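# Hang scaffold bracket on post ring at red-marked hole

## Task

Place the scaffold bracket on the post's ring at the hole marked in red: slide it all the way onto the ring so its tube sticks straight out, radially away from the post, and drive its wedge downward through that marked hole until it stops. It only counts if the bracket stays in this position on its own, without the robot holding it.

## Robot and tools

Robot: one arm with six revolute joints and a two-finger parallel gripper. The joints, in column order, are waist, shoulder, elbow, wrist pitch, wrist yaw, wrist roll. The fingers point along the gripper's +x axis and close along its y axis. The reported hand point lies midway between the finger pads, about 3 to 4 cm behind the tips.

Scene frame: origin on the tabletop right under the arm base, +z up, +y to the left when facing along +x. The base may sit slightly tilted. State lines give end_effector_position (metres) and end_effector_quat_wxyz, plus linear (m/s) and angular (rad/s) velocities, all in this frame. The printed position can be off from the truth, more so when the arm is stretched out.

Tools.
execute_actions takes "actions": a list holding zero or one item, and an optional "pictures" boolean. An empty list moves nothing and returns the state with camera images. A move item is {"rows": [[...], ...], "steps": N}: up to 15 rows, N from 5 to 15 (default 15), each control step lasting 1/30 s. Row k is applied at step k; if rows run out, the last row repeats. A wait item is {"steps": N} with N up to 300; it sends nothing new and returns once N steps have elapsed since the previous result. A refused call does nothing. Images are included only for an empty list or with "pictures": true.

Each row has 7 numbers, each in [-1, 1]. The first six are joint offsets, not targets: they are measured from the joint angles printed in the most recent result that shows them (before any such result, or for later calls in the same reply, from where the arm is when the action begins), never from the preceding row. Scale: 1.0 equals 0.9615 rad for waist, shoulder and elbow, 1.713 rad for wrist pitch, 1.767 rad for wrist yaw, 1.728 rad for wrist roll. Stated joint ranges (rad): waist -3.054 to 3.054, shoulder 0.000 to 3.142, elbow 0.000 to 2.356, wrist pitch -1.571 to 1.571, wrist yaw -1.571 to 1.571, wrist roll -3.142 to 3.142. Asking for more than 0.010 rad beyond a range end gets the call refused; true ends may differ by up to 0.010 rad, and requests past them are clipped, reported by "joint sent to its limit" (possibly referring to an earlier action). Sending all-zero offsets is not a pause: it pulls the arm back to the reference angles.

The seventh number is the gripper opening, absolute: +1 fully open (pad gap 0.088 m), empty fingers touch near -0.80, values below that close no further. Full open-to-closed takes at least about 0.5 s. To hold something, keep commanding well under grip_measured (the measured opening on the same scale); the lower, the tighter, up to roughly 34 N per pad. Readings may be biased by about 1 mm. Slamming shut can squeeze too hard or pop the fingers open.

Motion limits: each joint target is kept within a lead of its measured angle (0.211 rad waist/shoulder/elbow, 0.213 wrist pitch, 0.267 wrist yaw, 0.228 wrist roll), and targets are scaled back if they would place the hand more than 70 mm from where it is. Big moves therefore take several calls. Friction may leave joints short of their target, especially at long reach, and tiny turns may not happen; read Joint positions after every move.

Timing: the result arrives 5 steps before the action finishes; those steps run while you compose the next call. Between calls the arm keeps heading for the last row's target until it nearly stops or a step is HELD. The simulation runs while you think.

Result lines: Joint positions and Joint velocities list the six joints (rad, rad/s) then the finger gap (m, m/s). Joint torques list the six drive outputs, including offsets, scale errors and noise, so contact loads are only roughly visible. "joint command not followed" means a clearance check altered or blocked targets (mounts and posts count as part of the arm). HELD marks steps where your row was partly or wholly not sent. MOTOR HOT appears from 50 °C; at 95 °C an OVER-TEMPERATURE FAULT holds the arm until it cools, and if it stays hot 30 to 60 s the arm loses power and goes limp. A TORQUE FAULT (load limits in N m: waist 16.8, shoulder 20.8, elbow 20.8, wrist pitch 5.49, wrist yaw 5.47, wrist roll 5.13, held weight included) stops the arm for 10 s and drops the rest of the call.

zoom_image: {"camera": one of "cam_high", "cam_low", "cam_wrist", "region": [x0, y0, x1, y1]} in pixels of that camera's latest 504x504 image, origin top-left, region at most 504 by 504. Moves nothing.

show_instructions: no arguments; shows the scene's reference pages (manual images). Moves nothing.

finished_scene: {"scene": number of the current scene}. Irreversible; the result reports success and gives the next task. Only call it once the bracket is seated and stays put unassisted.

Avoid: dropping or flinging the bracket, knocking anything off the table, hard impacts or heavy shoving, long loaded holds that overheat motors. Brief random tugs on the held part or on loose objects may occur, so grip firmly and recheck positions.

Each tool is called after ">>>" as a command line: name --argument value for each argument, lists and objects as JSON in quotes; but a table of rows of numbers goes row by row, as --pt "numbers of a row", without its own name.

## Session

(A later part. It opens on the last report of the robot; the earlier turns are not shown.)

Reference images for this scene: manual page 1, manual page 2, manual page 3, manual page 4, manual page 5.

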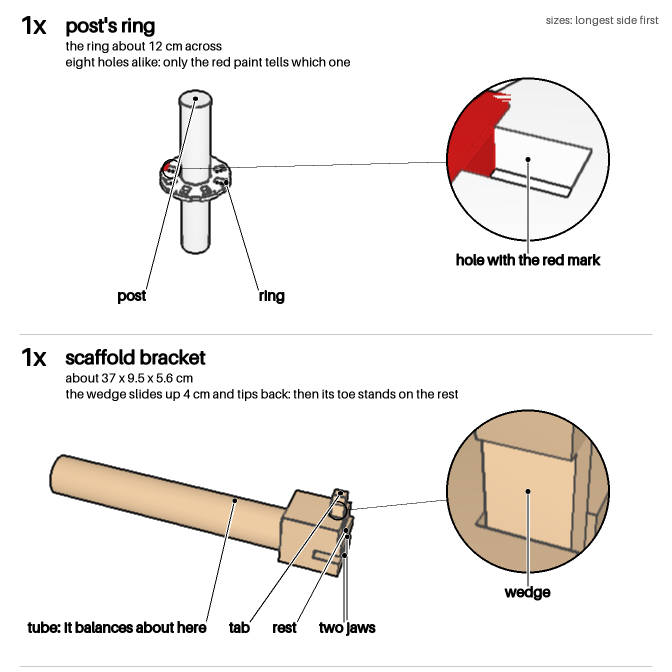

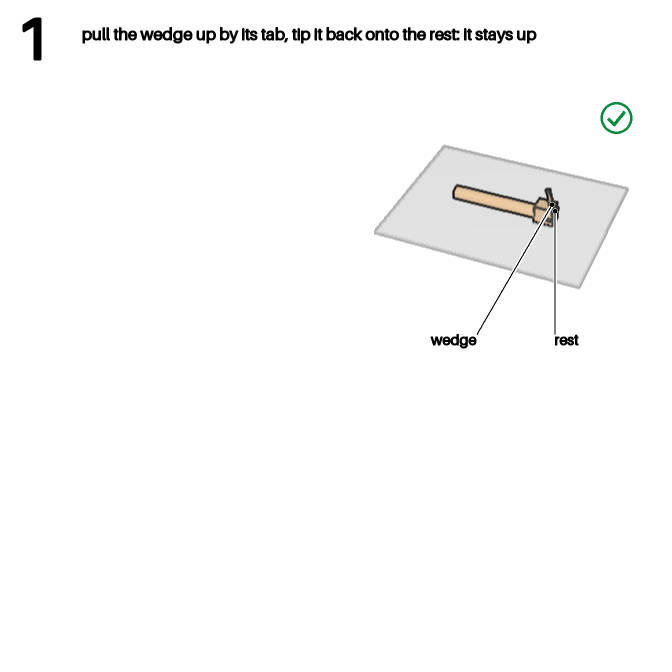

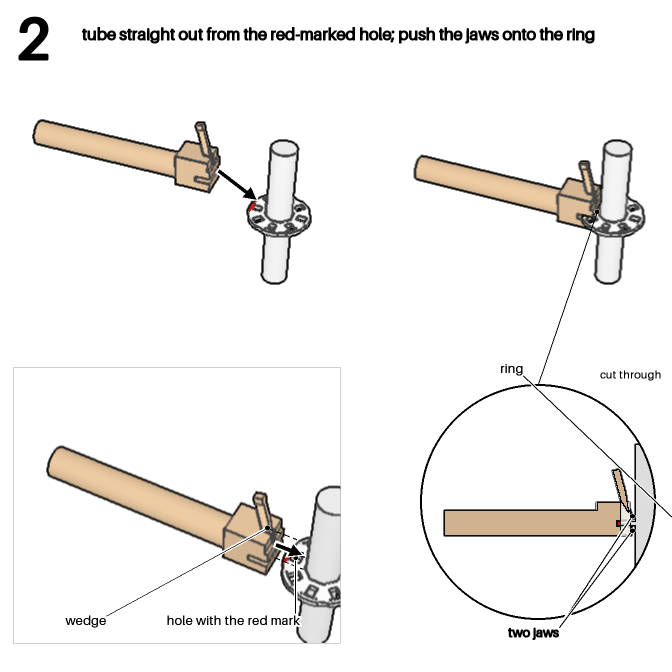

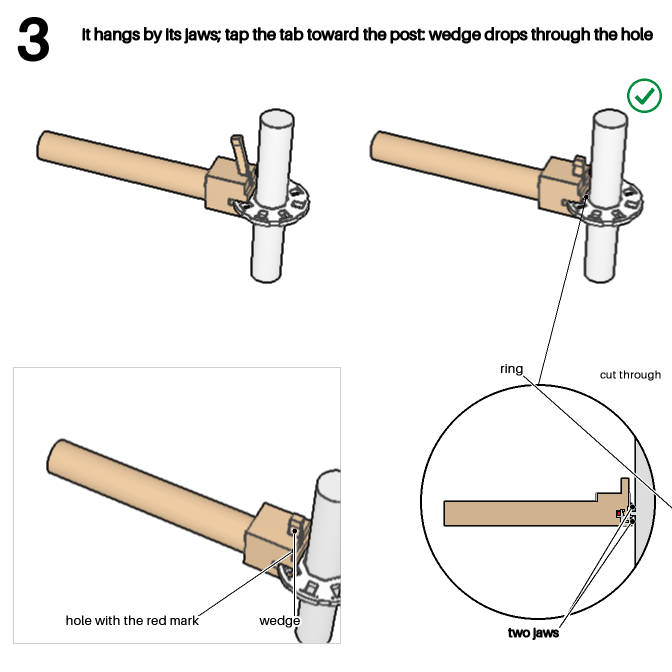

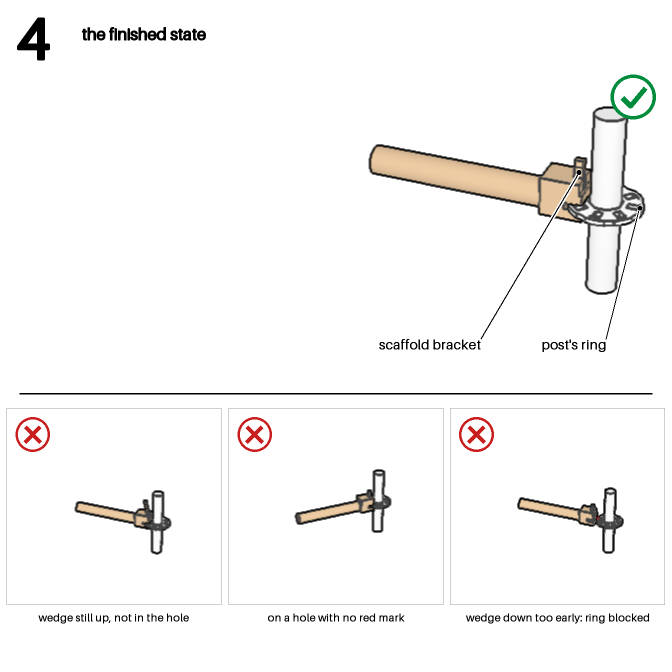

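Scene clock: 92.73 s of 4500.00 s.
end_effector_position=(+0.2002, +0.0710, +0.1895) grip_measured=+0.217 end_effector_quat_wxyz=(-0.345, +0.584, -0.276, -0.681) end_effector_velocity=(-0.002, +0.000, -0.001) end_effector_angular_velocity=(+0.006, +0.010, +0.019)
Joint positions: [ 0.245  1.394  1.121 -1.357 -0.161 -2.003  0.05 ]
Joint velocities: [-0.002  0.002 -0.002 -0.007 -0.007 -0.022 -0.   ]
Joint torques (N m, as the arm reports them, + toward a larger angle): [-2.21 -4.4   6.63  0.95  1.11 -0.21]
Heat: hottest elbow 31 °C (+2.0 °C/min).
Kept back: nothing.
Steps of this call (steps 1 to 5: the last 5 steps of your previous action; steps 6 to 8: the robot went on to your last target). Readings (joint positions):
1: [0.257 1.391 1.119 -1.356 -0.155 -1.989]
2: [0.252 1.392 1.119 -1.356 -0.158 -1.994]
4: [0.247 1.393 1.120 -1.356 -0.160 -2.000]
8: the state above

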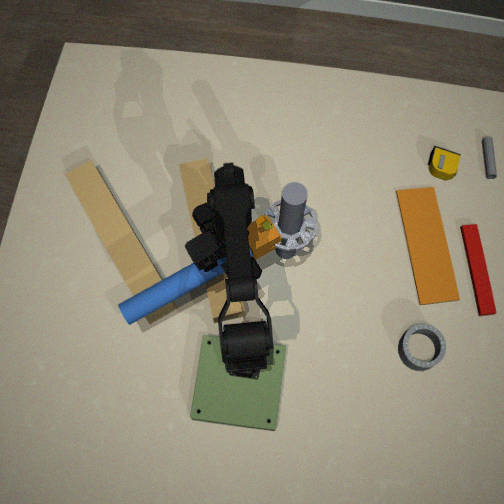

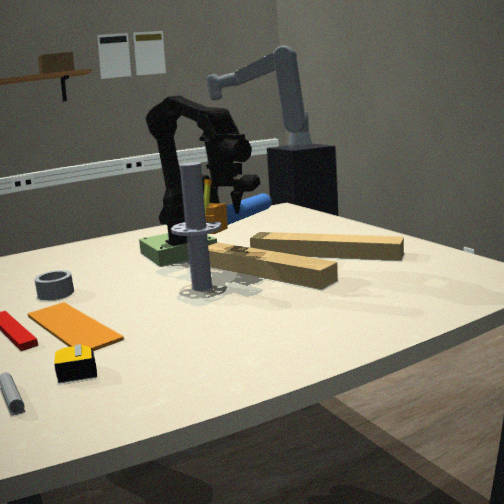

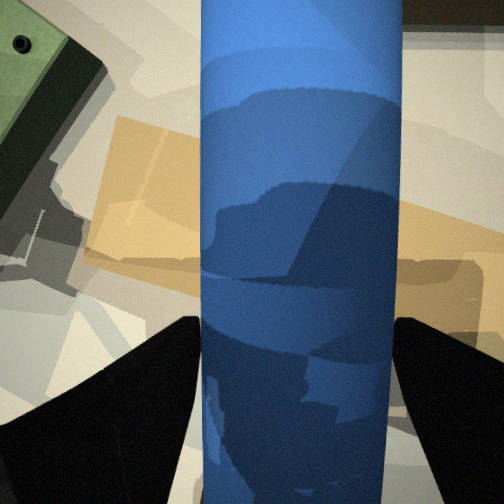

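>>> execute_actions --actions '[{"rows":[[0.008,0,0,0,0.008,0.004,-0.9],[0.012,0,0,0,0.014,0.007,-0.5],[0.012,0,0,0,0.014,0.007,0.3],[0.012,0,0,0,0.014,0.007,0.5],[0.012,0,0,0,0.014,0.007,0.8]],"steps":15}]'

>>> execute_actions --actions '[{"steps":10}]' --pictures true

>>> zoom_image --camera "cam_low" --region '[165, 160, 285, 260]'

>>> zoom_image --camera "cam_high" --region '[90, 170, 330, 340]'

Scene clock: 93.50 s of 4500.00 s.
end_effector_position=(+0.1998, +0.0709, +0.1890) grip_measured=+0.225 end_effector_quat_wxyz=(-0.341, +0.587, -0.281, -0.679) end_effector_velocity=(+0.009, -0.031, -0.005) end_effector_angular_velocity=(-0.261, -0.075, +0.042)
Joint positions: [ 0.255  1.394  1.12  -1.357 -0.147 -1.994  0.05 ]
Joint velocities: [ 0.037 -0.002  0.002  0.007  0.271  0.007  0.033]
Joint torques (N m, as the arm reports them, + toward a larger angle): [-0.13 -4.76  4.55  0.36 -0.03  0.05]
Heat: hottest elbow 31 °C (+2.0 °C/min).
Steps of this call (steps 1 to 13: the robot went on to your last target; steps 14 to 23: the first 10 steps of this action). Readings (joint positions):
14: [0.245 1.394 1.120 -1.357 -0.161 -2.004]
15: [0.247 1.394 1.120 -1.357 -0.158 -2.002]
17: [0.251 1.394 1.120 -1.357 -0.153 -1.998]
21: [0.254 1.394 1.120 -1.357 -0.151 -1.995]
23: the state above

Scene clock: 93.83 s of 4500.00 s.
end_effector_position=(+0.2000, +0.0698, +0.1888) grip_measured=+0.797 end_effector_quat_wxyz=(-0.339, +0.589, -0.283, -0.677) end_effector_velocity=(-0.002, +0.000, +0.000) end_effector_angular_velocity=(+0.005, +0.010, -0.010)
Joint positions: [ 0.255  1.394  1.12  -1.357 -0.139 -1.994  0.078]
Joint velocities: [-0.002 -0.002 -0.002 -0.007 -0.007  0.007 -0.001]
Joint torques (N m, as the arm reports them, + toward a larger angle): [ 0.11 -4.67  4.53  0.35 -0.11  0.07]
Heat: hottest elbow 31 °C (+2.0 °C/min).
Kept back: nothing.
Steps of this call (steps 1 to 5: the last 5 steps of your previous action; steps 6 to 10: the robot went on to your last target). Readings (joint positions):
1: [0.255 1.394 1.120 -1.357 -0.140 -1.994]
2: [0.255 1.394 1.120 -1.357 -0.139 -1.994]
4: [0.255 1.394 1.120 -1.357 -0.139 -1.994]
8: [0.255 1.394 1.120 -1.357 -0.139 -1.994]
10: the state above

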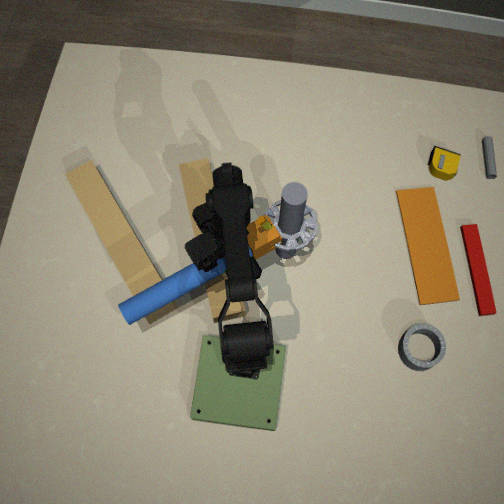

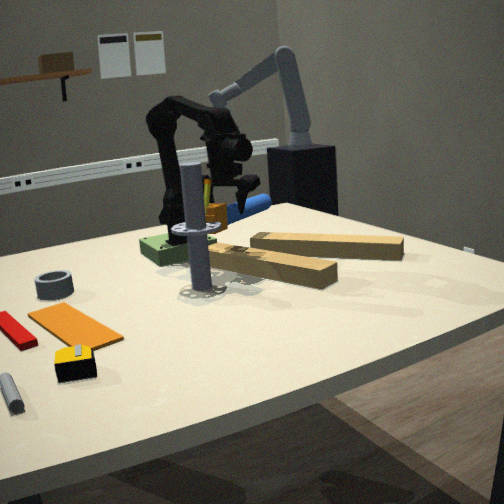

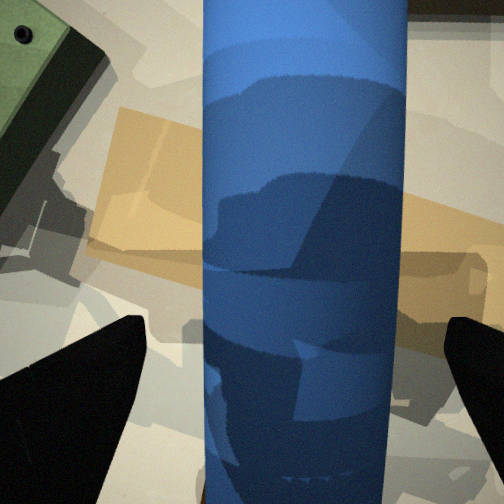

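Region (165, 160, 285, 260) of cam_low's 504x504 image, scaled by 4.200, with more detail than that image has.

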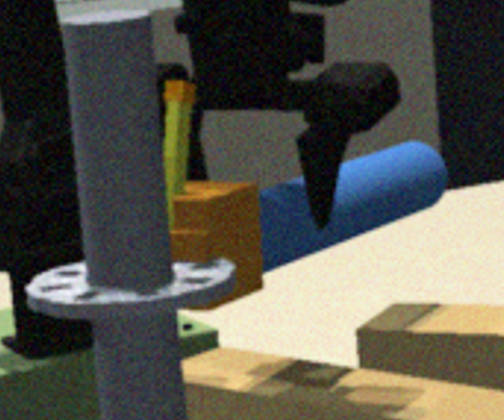

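Region (90, 170, 330, 340) of cam_high's 504x504 image, scaled by 2.100, with more detail than that image has; it fills the top 357 rows of this view, and the rest is white.

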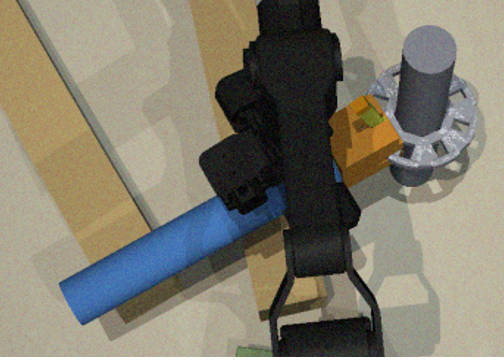

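>>> execute_actions --actions '[{"rows":[[0,-0.008,0.08,-0.022,0.016,0,0.8],[0,-0.016,0.16,-0.044,0.032,0,0.8],[0,-0.024,0.24,-0.066,0.048,0,0.8],[0,-0.032,0.32,-0.088,0.064,0,0.8],[-0.02,-0.043,0.395,-0.109,0.079,-0.01,0.8],[-0.05,-0.043,0.395,-0.109,0.079,-0.026,0.3],[-0.09,-0.043,0.395,-0.109,0.079,-0.046,-0.2],[-0.13,-0.043,0.395,-0.109,0.079,-0.067,-0.7],[-0.17,-0.043,0.395,-0.109,0.079,-0.088,-0.9],[-0.213,-0.043,0.395,-0.109,0.079,-0.11,-0.9]],"steps":15}]'

>>> execute_actions --actions '[{"steps":18}]' --pictures true

>>> zoom_image --camera "cam_high" --region '[190, 150, 350, 290]'

>>> zoom_image --camera "cam_low" --region '[150, 130, 290, 250]'

Scene clock: 96.13 s of 4500.00 s.
end_effector_position=(+0.2296, +0.0298, +0.2901) grip_measured=+0.234 end_effector_quat_wxyz=(-0.352, +0.686, -0.267, -0.578) end_effector_velocity=(+0.011, -0.275, +0.089) end_effector_angular_velocity=(-0.268, -0.230, -0.170)
Joint positions: [ 0.141  1.345  1.484 -1.528 -0.013 -2.105  0.05 ]
Joint velocities: [-1.087 -0.11   0.271 -0.198  0.125 -0.96  -0.176]
Joint torques (N m, as the arm reports them, + toward a larger angle): [-0.57 -2.41  3.77  0.59  0.04 -0.06]
Heat: hottest elbow 31 °C (+2.0 °C/min).
Steps of this call (steps 1 to 15: the robot went on to your last target; steps 16 to 59: nothing new was sent; steps 60 to 69: the first 10 steps of this action). Readings (joint positions):
60: [0.256 1.394 1.129 -1.365 -0.134 -1.994]
61: [0.256 1.395 1.153 -1.386 -0.120 -1.994]
63: [0.255 1.394 1.248 -1.434 -0.081 -1.994]
67: [0.207 1.359 1.449 -1.509 -0.024 -2.047]
69: the state above

Scene clock: 96.73 s of 4500.00 s.
end_effector_position=(+0.2304, +0.0077, +0.2908) grip_measured=-0.785 end_effector_quat_wxyz=(-0.347, +0.687, -0.280, -0.574) end_effector_velocity=(-0.002, +0.000, -0.000) end_effector_angular_velocity=(+0.003, +0.007, +0.021)
Joint positions: [ 0.054  1.349  1.492 -1.54  -0.002 -2.181  0.001]
Joint velocities: [-0.002 -0.002 -0.002 -0.007 -0.007 -0.022  0.   ]
Joint torques (N m, as the arm reports them, + toward a larger angle): [-0.23 -3.84  5.22  0.54  0.   -0.09]
Heat: hottest elbow 31 °C (+2.0 °C/min).
Kept back: nothing.
Steps of this call (steps 1 to 5: the last 5 steps of your previous action; steps 6 to 18: the robot went on to your last target). Readings (joint positions):
1: [0.109 1.343 1.489 -1.532 -0.007 -2.129]
2: [0.085 1.343 1.491 -1.534 -0.003 -2.145]
4: [0.063 1.348 1.491 -1.538 -0.002 -2.164]
8: [0.056 1.349 1.491 -1.540 -0.002 -2.177]
18: the state above

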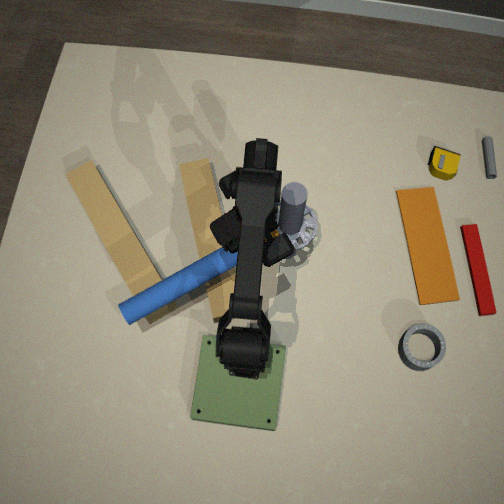

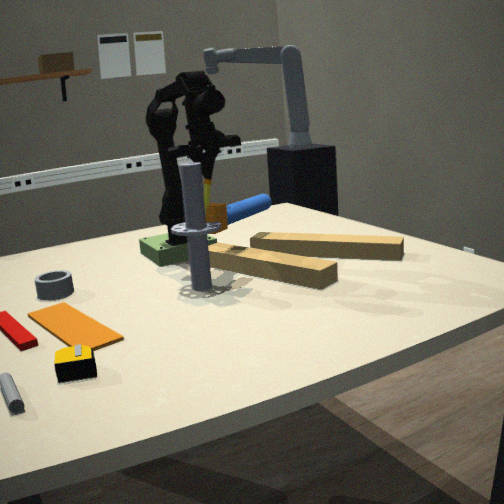

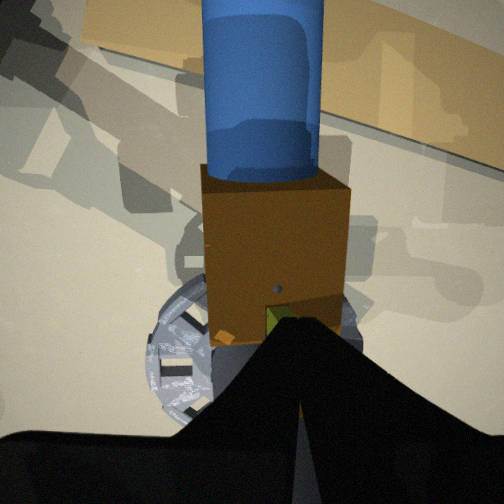

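Region (190, 150, 350, 290) of cam_high's 504x504 image, scaled by 3.150, with more detail than that image has; it fills the top 441 rows of this view, and the rest is white.

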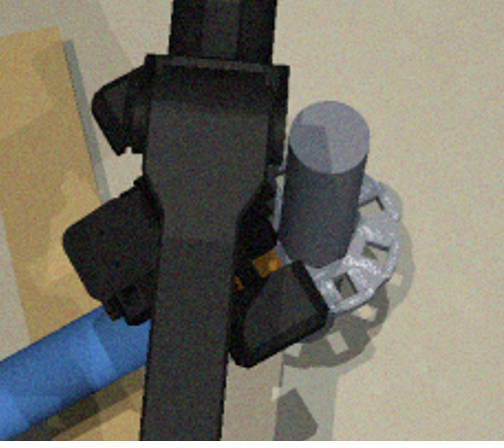

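Region (150, 130, 290, 250) of cam_low's 504x504 image, scaled by 3.600, with more detail than that image has; it fills the top 432 rows of this view, and the rest is white.

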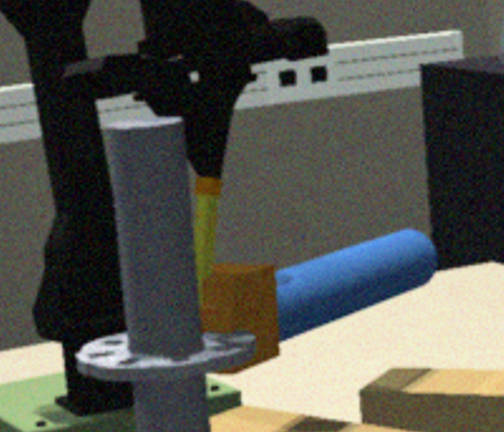

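>>> execute_actions --actions '[{"rows":[[0.02,-0.01,0,0,0,0.011,-0.9],[0.04,-0.02,0,0,0,0.022,-0.9],[0.054,-0.03,-0.02,0.007,0,0.03,-0.9],[0.054,-0.04,-0.05,0.017,0,0.03,-0.9],[0.054,-0.05,-0.08,0.027,0,0.03,-0.9],[0.054,-0.056,-0.11,0.038,0,0.03,-0.9],[0.054,-0.062,-0.14,0.048,0,0.03,-0.9],[0.054,-0.062,-0.162,0.055,0,0.03,-0.9]],"steps":15}]'

>>> execute_actions --actions '[{"steps":10}]' --pictures true

>>> zoom_image --camera "cam_low" --region '[150, 130, 290, 250]'

Scene clock: 97.83 s of 4500.00 s.
end_effector_position=(+0.2233, +0.0183, +0.2713) grip_measured=-0.785 end_effector_quat_wxyz=(-0.350, +0.687, -0.277, -0.573) end_effector_velocity=(-0.015, +0.001, -0.109) end_effector_angular_velocity=(-0.007, +0.218, -0.017)
Joint positions: [ 0.102  1.295  1.37  -1.467 -0.002 -2.134  0.001]
Joint velocities: [ 0.002 -0.007 -0.422  0.198 -0.007  0.022 -0.   ]
Joint torques (N m, as the arm reports them, + toward a larger angle): [ 0.12 -4.64  4.52  1.15 -0.16  0.03]
Heat: hottest elbow 31 °C (+2.0 °C/min).
Steps of this call (steps 1 to 15: the robot went on to your last target; steps 16 to 23: nothing new was sent; steps 24 to 33: the first 10 steps of this action). Readings (joint positions):
24: [0.055 1.349 1.492 -1.540 -0.002 -2.179]
25: [0.061 1.347 1.492 -1.540 -0.002 -2.171]
27: [0.083 1.337 1.483 -1.533 -0.002 -2.151]
31: [0.100 1.300 1.406 -1.483 -0.002 -2.136]
33: the state above

Scene clock: 98.17 s of 4500.00 s.
end_effector_position=(+0.2235, +0.0186, +0.2652) grip_measured=-0.785 end_effector_quat_wxyz=(-0.350, +0.685, -0.278, -0.576) end_effector_velocity=(-0.003, -0.001, -0.002) end_effector_angular_velocity=(+0.005, +0.013, +0.001)
Joint positions: [ 0.103  1.295  1.345 -1.449 -0.002 -2.132  0.001]
Joint velocities: [-0.007 -0.002 -0.007 -0.007 -0.007 -0.007  0.   ]
Joint torques (N m, as the arm reports them, + toward a larger angle): [ 0.29 -4.73  3.87  1.   -0.15  0.06]
Heat: hottest elbow 31 °C (+2.0 °C/min).
Kept back: nothing.
Steps of this call (steps 1 to 5: the last 5 steps of your previous action; steps 6 to 10: the robot went on to your last target). Readings (joint positions):
1: [0.102 1.295 1.359 -1.460 -0.002 -2.133]
2: [0.102 1.295 1.351 -1.456 -0.002 -2.132]
4: [0.102 1.295 1.347 -1.454 -0.002 -2.132]
8: [0.103 1.295 1.346 -1.450 -0.002 -2.132]
10: the state above

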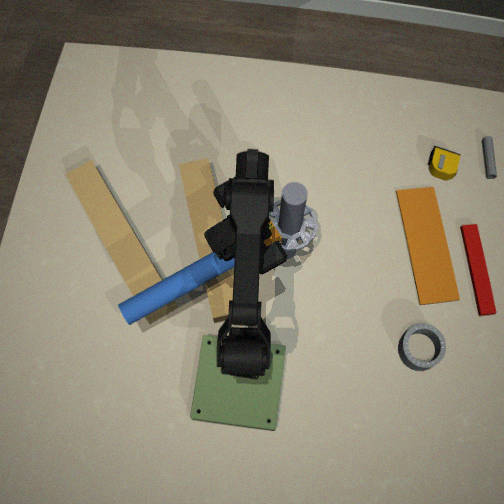

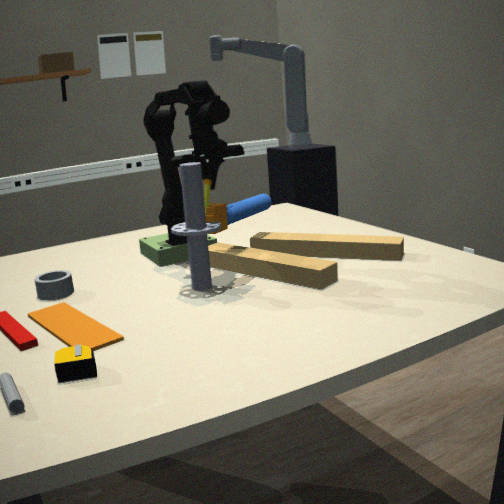

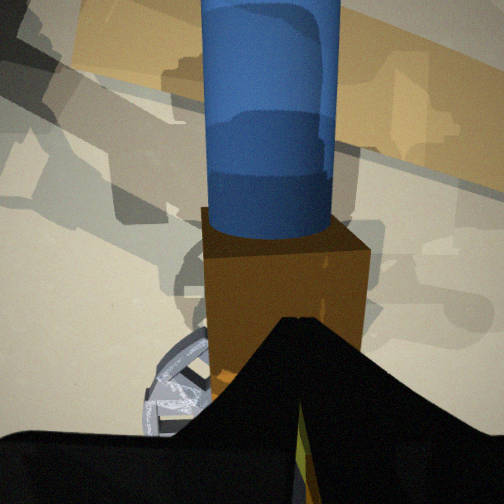

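Region (150, 130, 290, 250) of cam_low's 504x504 image, scaled by 3.600, with more detail than that image has; it fills the top 432 rows of this view, and the rest is white.

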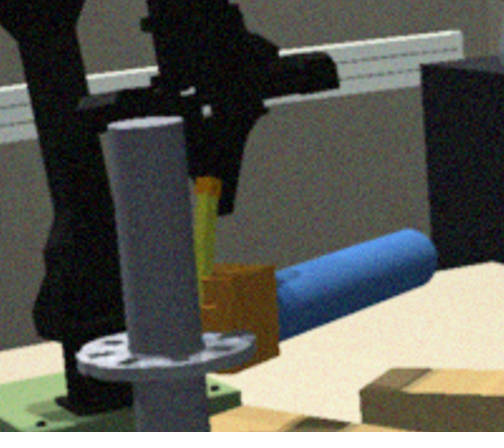

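>>> execute_actions --actions '[{"rows":[[-0.018,0.010,0.008,0.0015,0,-0.010,-0.9],[-0.036,0.020,0.016,0.003,0,-0.020,-0.9],[-0.054,0.030,0.024,0.0045,0,-0.030,-0.9],[-0.072,0.040,0.032,0.006,0,-0.040,-0.9],[-0.090,0.050,0.040,0.0075,0,-0.050,-0.9],[-0.108,0.060,0.048,0.009,0,-0.060,-0.9],[-0.126,0.070,0.056,0.0105,0,-0.070,-0.9],[-0.144,0.080,0.064,0.012,0,-0.080,-0.9],[-0.162,0.090,0.070,0.0135,0,-0.090,-0.9],[-0.181,0.099,0.076,0.015,0,-0.100,-0.9]],"steps":15}]'

>>> execute_actions --actions '[{"steps":10}]' --pictures true

>>> zoom_image --camera "cam_low" --region '[150, 130, 290, 250]'

Scene clock: 98.90 s of 4500.00 s.
end_effector_position=(+0.2403, -0.0066, +0.2649) grip_measured=-0.785 end_effector_quat_wxyz=(-0.344, +0.685, -0.277, -0.579) end_effector_velocity=(+0.041, -0.072, -0.031) end_effector_angular_velocity=(+0.054, +0.174, +0.173)
Joint positions: [-0.019  1.359  1.392 -1.44  -0.02  -2.262  0.001]
Joint velocities: [-0.379  0.276  0.11  -0.022 -0.139 -0.535 -0.   ]
Joint torques (N m, as the arm reports them, + toward a larger angle): [-2.   -3.66  6.04  1.59  0.84 -0.07]
Heat: hottest elbow 31 °C (+2.0 °C/min).
Steps of this call (steps 1 to 12: the robot went on to your last target; steps 13 to 22: the first 10 steps of this action). Readings (joint positions):
13: [0.102 1.295 1.345 -1.449 -0.002 -2.134]
14: [0.096 1.296 1.345 -1.449 -0.001 -2.141]
16: [0.073 1.306 1.353 -1.448 -0.001 -2.166]
20: [0.009 1.340 1.383 -1.437 -0.005 -2.228]
22: the state above

Scene clock: 99.23 s of 4500.00 s.
end_effector_position=(+0.2445, -0.0134, +0.2626) grip_measured=-0.785 end_effector_quat_wxyz=(-0.339, +0.684, -0.275, -0.584) end_effector_velocity=(+0.002, +0.003, -0.001) end_effector_angular_velocity=(+0.020, -0.004, +0.008)
Joint positions: [-0.048  1.381  1.401 -1.437 -0.025 -2.303  0.001]
Joint velocities: [-0.002  0.002 -0.002  0.007 -0.022 -0.007 -0.   ]
Joint torques (N m, as the arm reports them, + toward a larger angle): [-2.33 -3.78  6.21  1.71  0.9  -0.03]
Heat: hottest elbow 31 °C (+2.0 °C/min).
Kept back: nothing.
Steps of this call (steps 1 to 5: the last 5 steps of your previous action; steps 6 to 10: the robot went on to your last target). Readings (joint positions):
1: [-0.030 1.367 1.395 -1.440 -0.024 -2.275]
2: [-0.038 1.373 1.397 -1.440 -0.025 -2.284]
4: [-0.046 1.380 1.400 -1.437 -0.024 -2.295]
8: [-0.048 1.381 1.401 -1.437 -0.025 -2.302]
10: the state above

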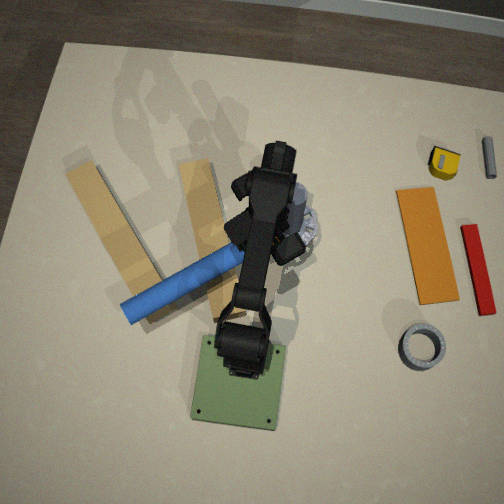

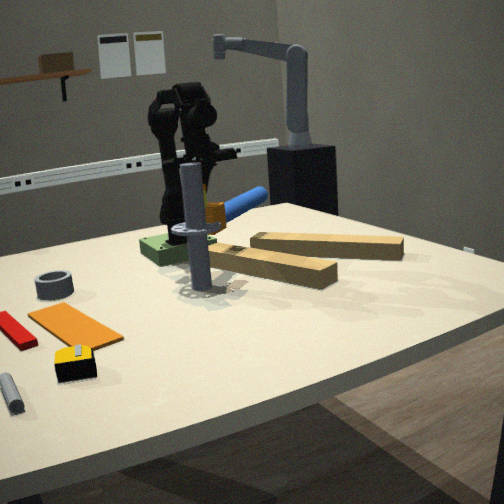

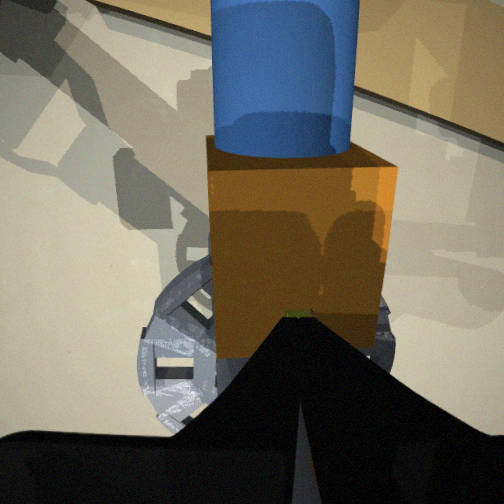

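Region (150, 130, 290, 250) of cam_low's 504x504 image, scaled by 3.600, with more detail than that image has; it fills the top 432 rows of this view, and the rest is white.

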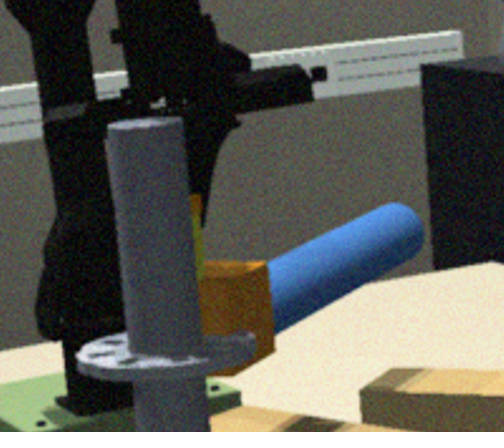

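>>> execute_actions --actions '[{"rows":[[0.02,-0.01,-0.004,0,0.004,0.011,-0.9],[0.04,-0.02,-0.008,0,0.008,0.022,-0.9],[0.06,-0.03,-0.012,0,0.012,0.033,-0.9],[0.075,-0.04,-0.016,0,0.014,0.042,-0.9]],"steps":12}]'

>>> execute_actions --actions '[{"steps":10}]' --pictures true

>>> zoom_image --camera "cam_low" --region '[150, 130, 290, 250]'

Scene clock: 99.70 s of 4500.00 s.
end_effector_position=(+0.2408, -0.0009, +0.2670) grip_measured=-0.785 end_effector_quat_wxyz=(-0.339, +0.692, -0.274, -0.576) end_effector_velocity=(-0.014, +0.028, +0.028) end_effector_angular_velocity=(+0.014, -0.134, -0.005)
Joint positions: [ 0.014  1.354  1.395 -1.437 -0.007 -2.243  0.001]
Joint velocities: [ 0.12  -0.129 -0.002  0.007  0.007  0.125 -0.   ]
Joint torques (N m, as the arm reports them, + toward a larger angle): [ 0.07 -4.78  3.99  0.79  0.05  0.05]
Heat: hottest elbow 31 °C (+2.0 °C/min).
Steps of this call (steps 1 to 7: the robot went on to your last target; steps 8 to 14: the first 7 steps of this action). Readings (joint positions):
8: [-0.046 1.381 1.401 -1.438 -0.025 -2.301]
9: [-0.038 1.380 1.401 -1.440 -0.022 -2.292]
11: [-0.012 1.370 1.396 -1.442 -0.012 -2.266]
14: the state above

Scene clock: 100.03 s of 4500.00 s.
end_effector_position=(+0.2401, +0.0005, +0.2681) grip_measured=-0.785 end_effector_quat_wxyz=(-0.340, +0.693, -0.275, -0.573) end_effector_velocity=(-0.002, -0.001, -0.002) end_effector_angular_velocity=(+0.009, +0.012, -0.013)
Joint positions: [ 0.021  1.348  1.394 -1.437 -0.004 -2.233  0.001]
Joint velocities: [-0.007  0.002 -0.002 -0.007 -0.007  0.007 -0.   ]
Joint torques (N m, as the arm reports them, + toward a larger angle): [ 0.24 -5.12  3.84  0.72  0.01  0.06]
Heat: hottest elbow 31 °C (+2.0 °C/min).
Kept back: nothing.
Steps of this call (steps 1 to 5: the last 5 steps of your previous action; steps 6 to 10: the robot went on to your last target). Readings (joint positions):
1: [0.017 1.351 1.395 -1.437 -0.006 -2.240]
2: [0.018 1.349 1.395 -1.437 -0.005 -2.238]
4: [0.020 1.348 1.395 -1.437 -0.004 -2.235]
8: [0.021 1.348 1.394 -1.437 -0.004 -2.233]
10: the state above

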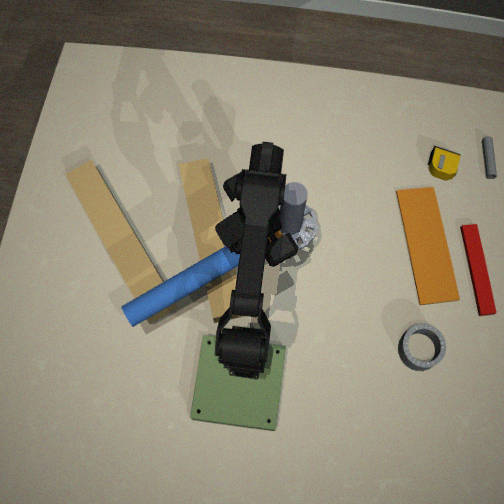

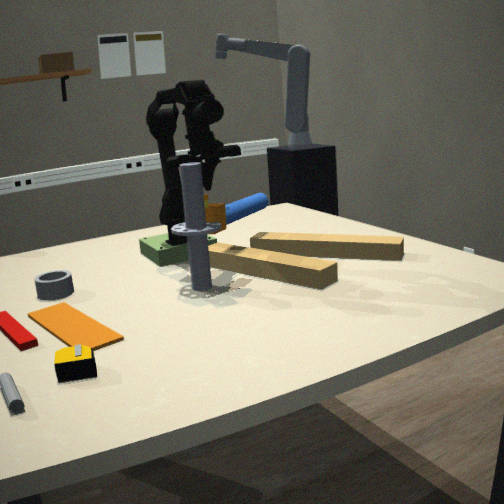

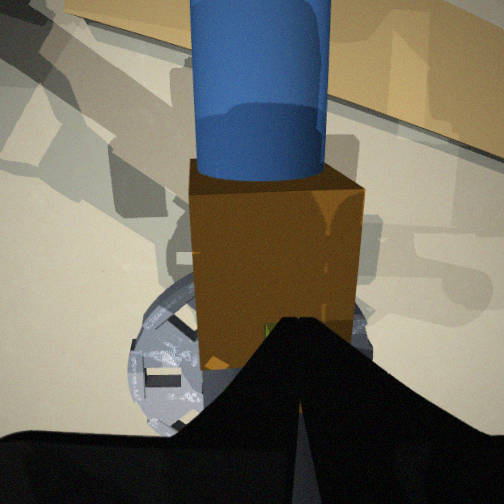

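Region (150, 130, 290, 250) of cam_low's 504x504 image, scaled by 3.600, with more detail than that image has; it fills the top 432 rows of this view, and the rest is white.

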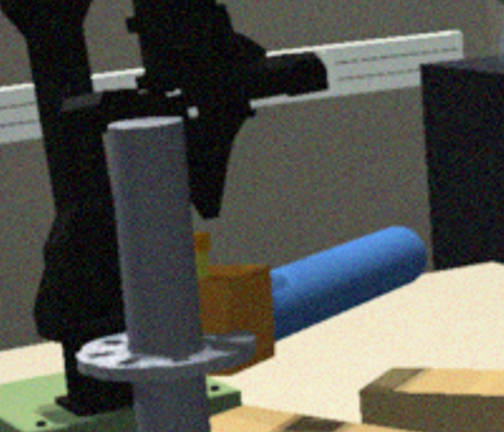

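>>> execute_actions --actions '[{"rows":[[-0.02,0.01,0.008,0.001,0,-0.011,-0.9],[-0.04,0.02,0.016,0.003,0,-0.022,-0.9],[-0.06,0.03,0.024,0.004,0,-0.033,-0.9],[-0.08,0.038,0.032,0.005,0,-0.044,-0.9],[-0.095,0.043,0.038,0.006,0,-0.053,-0.9]],"steps":12}]'

>>> execute_actions --actions '[{"steps":10}]' --pictures true

>>> zoom_image --camera "cam_low" --region '[150, 130, 290, 250]'

Scene clock: 100.90 s of 4500.00 s.
end_effector_position=(+0.2476, -0.0182, +0.2682) grip_measured=-0.785 end_effector_quat_wxyz=(-0.337, +0.695, -0.280, -0.570) end_effector_velocity=(+0.024, -0.065, -0.007) end_effector_angular_velocity=(-0.030, +0.043, -0.032)
Joint positions: [-0.054  1.377  1.417 -1.429 -0.003 -2.305  0.001]
Joint velocities: [-0.256  0.129  0.081  0.007 -0.007 -0.227 -0.   ]
Joint torques (N m, as the arm reports them, + toward a larger angle): [ 0.3  -4.45  5.27  0.83 -0.13 -0.07]
Heat: hottest elbow 31 °C (+2.0 °C/min).
Steps of this call (steps 1 to 19: the robot went on to your last target; steps 20 to 26: the first 7 steps of this action). Readings (joint positions):
20: [0.020 1.348 1.394 -1.437 -0.004 -2.235]
21: [0.014 1.349 1.395 -1.437 -0.003 -2.243]
23: [-0.012 1.358 1.402 -1.436 -0.003 -2.270]
26: the state above

Scene clock: 101.23 s of 4500.00 s.
end_effector_position=(+0.2490, -0.0218, +0.2685) grip_measured=-0.785 end_effector_quat_wxyz=(-0.335, +0.696, -0.280, -0.570) end_effector_velocity=(-0.003, -0.003, -0.002) end_effector_angular_velocity=(-0.007, +0.013, -0.001)
Joint positions: [-0.067  1.383  1.423 -1.429 -0.004 -2.322  0.001]
Joint velocities: [-0.007 -0.002 -0.007 -0.007  0.007 -0.007 -0.   ]
Joint torques (N m, as the arm reports them, + toward a larger angle): [-0.2  -3.97  5.38  0.96 -0.13 -0.08]
Heat: hottest elbow 31 °C (+2.0 °C/min).
Kept back: nothing.
Steps of this call (steps 1 to 5: the last 5 steps of your previous action; steps 6 to 10: the robot went on to your last target). Readings (joint positions):
1: [-0.060 1.380 1.418 -1.429 -0.003 -2.310]
2: [-0.064 1.382 1.419 -1.429 -0.004 -2.314]
4: [-0.066 1.383 1.421 -1.429 -0.004 -2.318]
8: [-0.067 1.383 1.423 -1.429 -0.004 -2.321]
10: the state above

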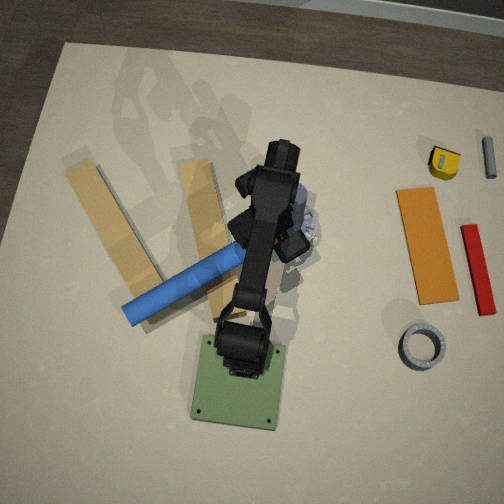

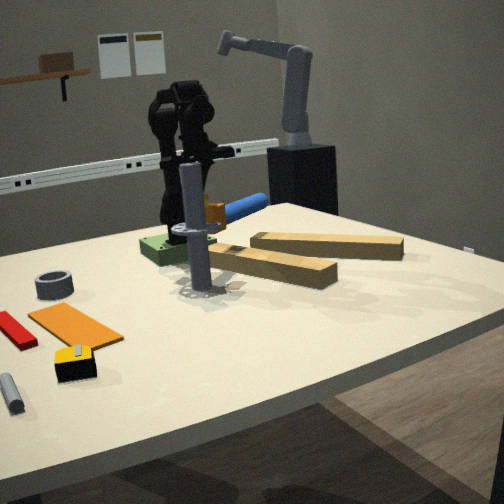

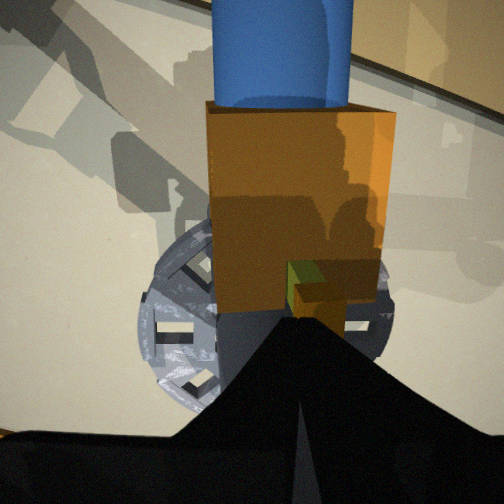

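Region (150, 130, 290, 250) of cam_low's 504x504 image, scaled by 3.600, with more detail than that image has; it fills the top 432 rows of this view, and the rest is white.

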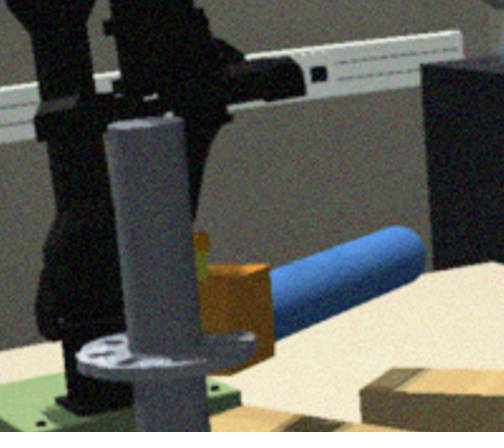

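>>> execute_actions --actions '[{"rows":[[0,-0.004,-0.02,0.009,0,0,-0.9],[0,-0.008,-0.04,0.018,0,0,-0.9],[0,-0.012,-0.06,0.027,0,0,-0.9],[0,-0.016,-0.08,0.036,0,0,-0.9],[0,-0.020,-0.10,0.045,0,0,-0.9],[0,-0.024,-0.115,0.052,0,0,-0.9],[0,-0.028,-0.13,0.058,0,0,-0.9]],"steps":14}]'

>>> execute_actions --actions '[{"steps":8}]' --pictures true

>>> zoom_image --camera "cam_low" --region '[150, 130, 290, 250]'

Scene clock: 101.80 s of 4500.00 s.
end_effector_position=(+0.2501, -0.0219, +0.2592) grip_measured=-0.785 end_effector_quat_wxyz=(-0.340, +0.708, -0.274, -0.555) end_effector_velocity=(-0.010, +0.001, -0.006) end_effector_angular_velocity=(-0.004, -0.110, +0.006)
Joint positions: [-0.068  1.342  1.346 -1.35  -0.004 -2.322  0.001]
Joint velocities: [-0.002 -0.134 -0.149  0.125 -0.007 -0.007 -0.   ]
Joint torques (N m, as the arm reports them, + toward a larger angle): [ 0.1  -1.78  1.6   1.37 -0.11 -0.01]
Heat: hottest elbow 31 °C (+2.0 °C/min).
Steps of this call (steps 1 to 8: the robot went on to your last target; steps 9 to 17: the first 9 steps of this action). Readings (joint positions):
9: [-0.068 1.383 1.422 -1.427 -0.004 -2.322]
10: [-0.068 1.382 1.418 -1.419 -0.004 -2.322]
12: [-0.068 1.377 1.396 -1.397 -0.004 -2.322]
16: [-0.068 1.348 1.351 -1.355 -0.004 -2.322]
17: the state above

Scene clock: 102.07 s of 4500.00 s.
end_effector_position=(+0.2498, -0.0219, +0.2589) grip_measured=-0.785 end_effector_quat_wxyz=(-0.341, +0.711, -0.272, -0.551) end_effector_velocity=(-0.002, +0.001, -0.000) end_effector_angular_velocity=(+0.008, -0.008, -0.008)
Joint positions: [-0.068  1.333  1.335 -1.339 -0.004 -2.322  0.001]
Joint velocities: [-0.002 -0.012 -0.012  0.007 -0.007  0.007 -0.   ]
Joint torques (N m, as the arm reports them, + toward a larger angle): [ 0.02 -1.71  1.34  1.53 -0.11  0.02]
Heat: hottest elbow 31 °C (+2.0 °C/min).
Kept back: nothing.
Steps of this call (steps 1 to 5: the last 5 steps of your previous action; steps 6 to 8: the robot went on to your last target). Readings (joint positions):
1: [-0.068 1.339 1.342 -1.346 -0.004 -2.322]
2: [-0.068 1.337 1.340 -1.344 -0.004 -2.322]
4: [-0.068 1.334 1.337 -1.341 -0.004 -2.322]
8: the state above

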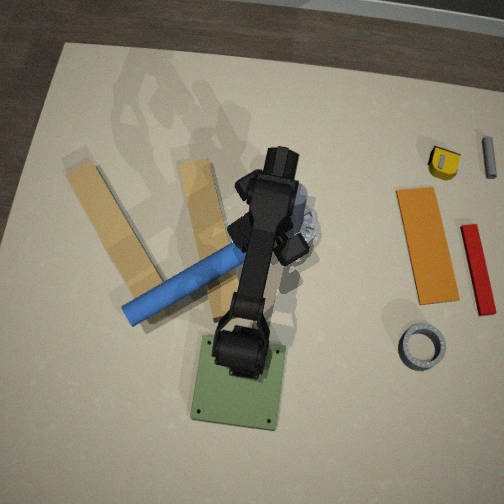

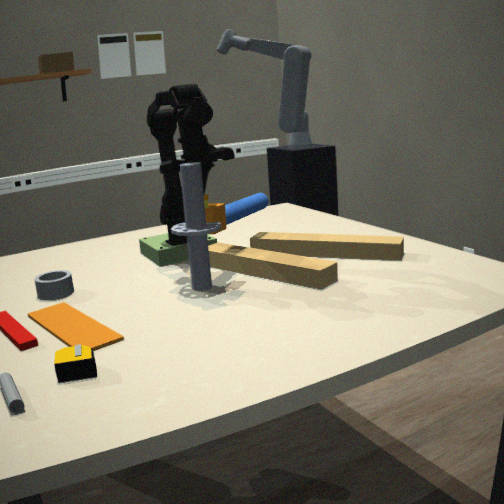

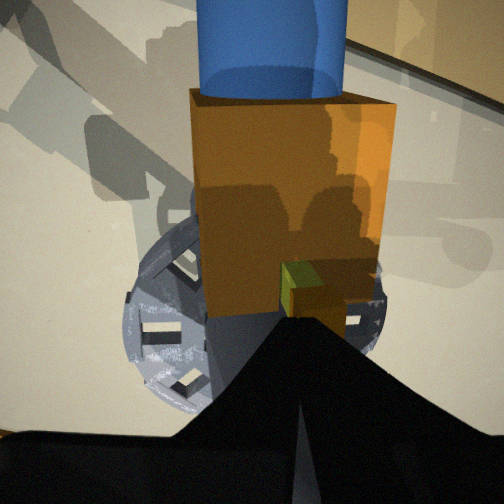

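Region (150, 130, 290, 250) of cam_low's 504x504 image, scaled by 3.600, with more detail than that image has; it fills the top 432 rows of this view, and the rest is white.

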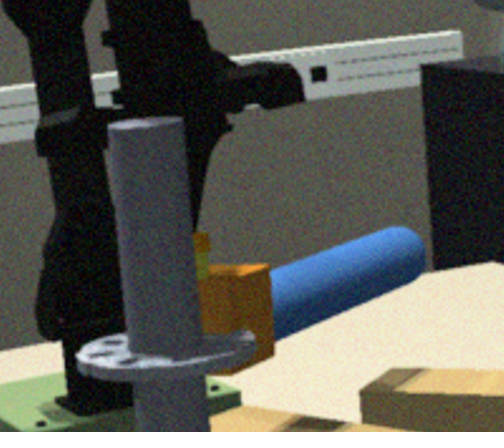

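>>> execute_actions --actions '[{"rows":[[0,0.01,0.04,-0.015,0,0,-0.9],[0,0.02,0.08,-0.035,0,0,-0.9],[0,0.02,0.12,-0.06,0,0,-0.9],[0.03,0.01,0.15,-0.08,0,0.017,-0.9],[0.07,0.0,0.17,-0.09,0,0.039,-0.9],[0.11,0.0,0.17,-0.09,0,0.061,-0.9],[0.15,0.0,0.17,-0.09,0,0.083,-0.9]],"steps":15}]'

>>> execute_actions --actions '[{"steps":12}]' --pictures true

>>> zoom_image --camera "cam_low" --region '[150, 130, 290, 250]'

>>> zoom_image --camera "cam_high" --region '[90, 150, 330, 340]'

Scene clock: 102.73 s of 4500.00 s.
end_effector_position=(+0.2402, +0.0096, +0.2961) grip_measured=-0.785 end_effector_quat_wxyz=(-0.350, +0.711, -0.258, -0.553) end_effector_velocity=(-0.031, +0.067, +0.031) end_effector_angular_velocity=(+0.058, +0.011, +0.022)
Joint positions: [ 0.059  1.332  1.488 -1.481 -0.005 -2.203  0.001]
Joint velocities: [ 0.286 -0.046  0.1   -0.154  0.007  0.271 -0.   ]
Joint torques (N m, as the arm reports them, + toward a larger angle): [-0.61 -3.73  4.68  0.74 -0.11  0.08]
Heat: hottest elbow 31 °C (+2.0 °C/min).
Steps of this call (steps 1 to 10: the robot went on to your last target; steps 11 to 20: the first 10 steps of this action). Readings (joint positions):
11: [-0.068 1.331 1.341 -1.341 -0.004 -2.322]
12: [-0.068 1.335 1.352 -1.352 -0.004 -2.322]
14: [-0.065 1.349 1.395 -1.403 -0.003 -2.316]
18: [0.023 1.339 1.475 -1.468 -0.003 -2.228]
20: the state above

Scene clock: 103.13 s of 4500.00 s.
end_effector_position=(+0.2383, +0.0132, +0.2968) grip_measured=-0.785 end_effector_quat_wxyz=(-0.352, +0.707, -0.260, -0.555) end_effector_velocity=(-0.002, +0.002, -0.001) end_effector_angular_velocity=(+0.005, +0.008, +0.011)
Joint positions: [ 0.074  1.332  1.491 -1.49  -0.004 -2.181  0.001]
Joint velocities: [ 0.002 -0.002 -0.002 -0.007 -0.007 -0.007 -0.   ]
Joint torques (N m, as the arm reports them, + toward a larger angle): [ 0.36 -4.13  5.17  0.7  -0.12  0.07]
Heat: hottest elbow 31 °C (+2.0 °C/min).
Kept back: nothing.
Steps of this call (steps 1 to 5: the last 5 steps of your previous action; steps 6 to 12: the robot went on to your last target). Readings (joint positions):
1: [0.065 1.332 1.490 -1.484 -0.004 -2.196]
2: [0.069 1.332 1.491 -1.485 -0.004 -2.192]
4: [0.071 1.332 1.491 -1.488 -0.004 -2.186]
8: [0.073 1.332 1.491 -1.490 -0.004 -2.182]
12: the state above

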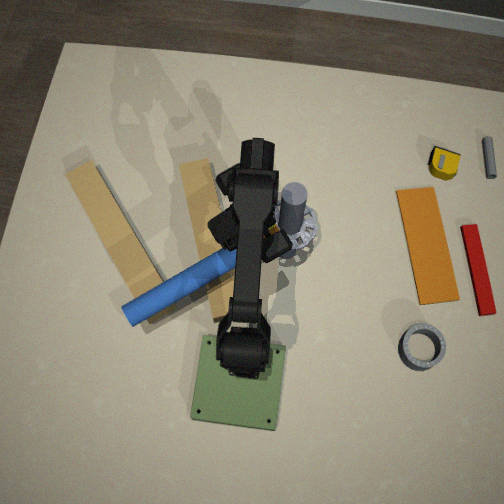

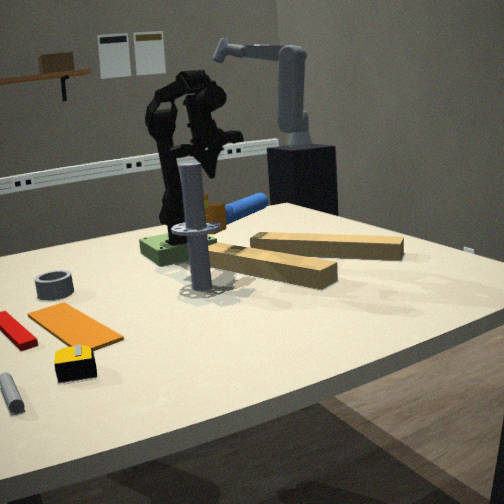

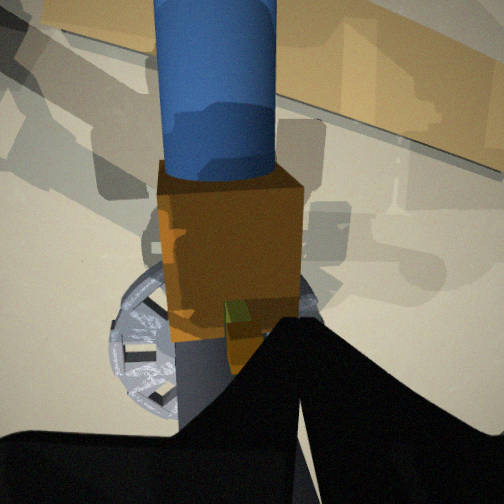

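Region (150, 130, 290, 250) of cam_low's 504x504 image, scaled by 3.600, with more detail than that image has; it fills the top 432 rows of this view, and the rest is white.

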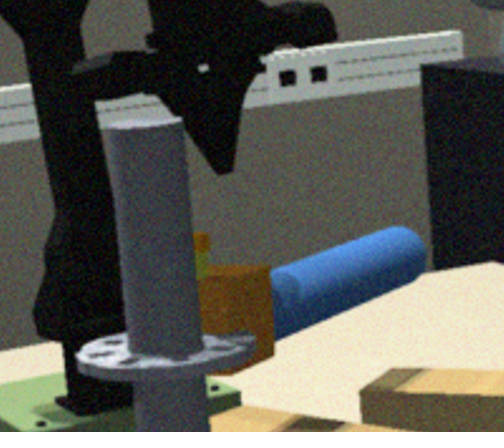

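Region (90, 150, 330, 340) of cam_high's 504x504 image, scaled by 2.100, with more detail than that image has; it fills the top 399 rows of this view, and the rest is white.

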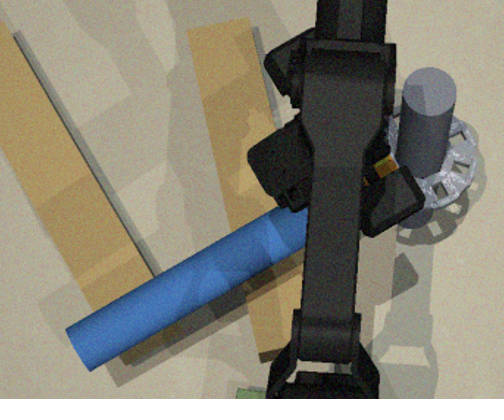

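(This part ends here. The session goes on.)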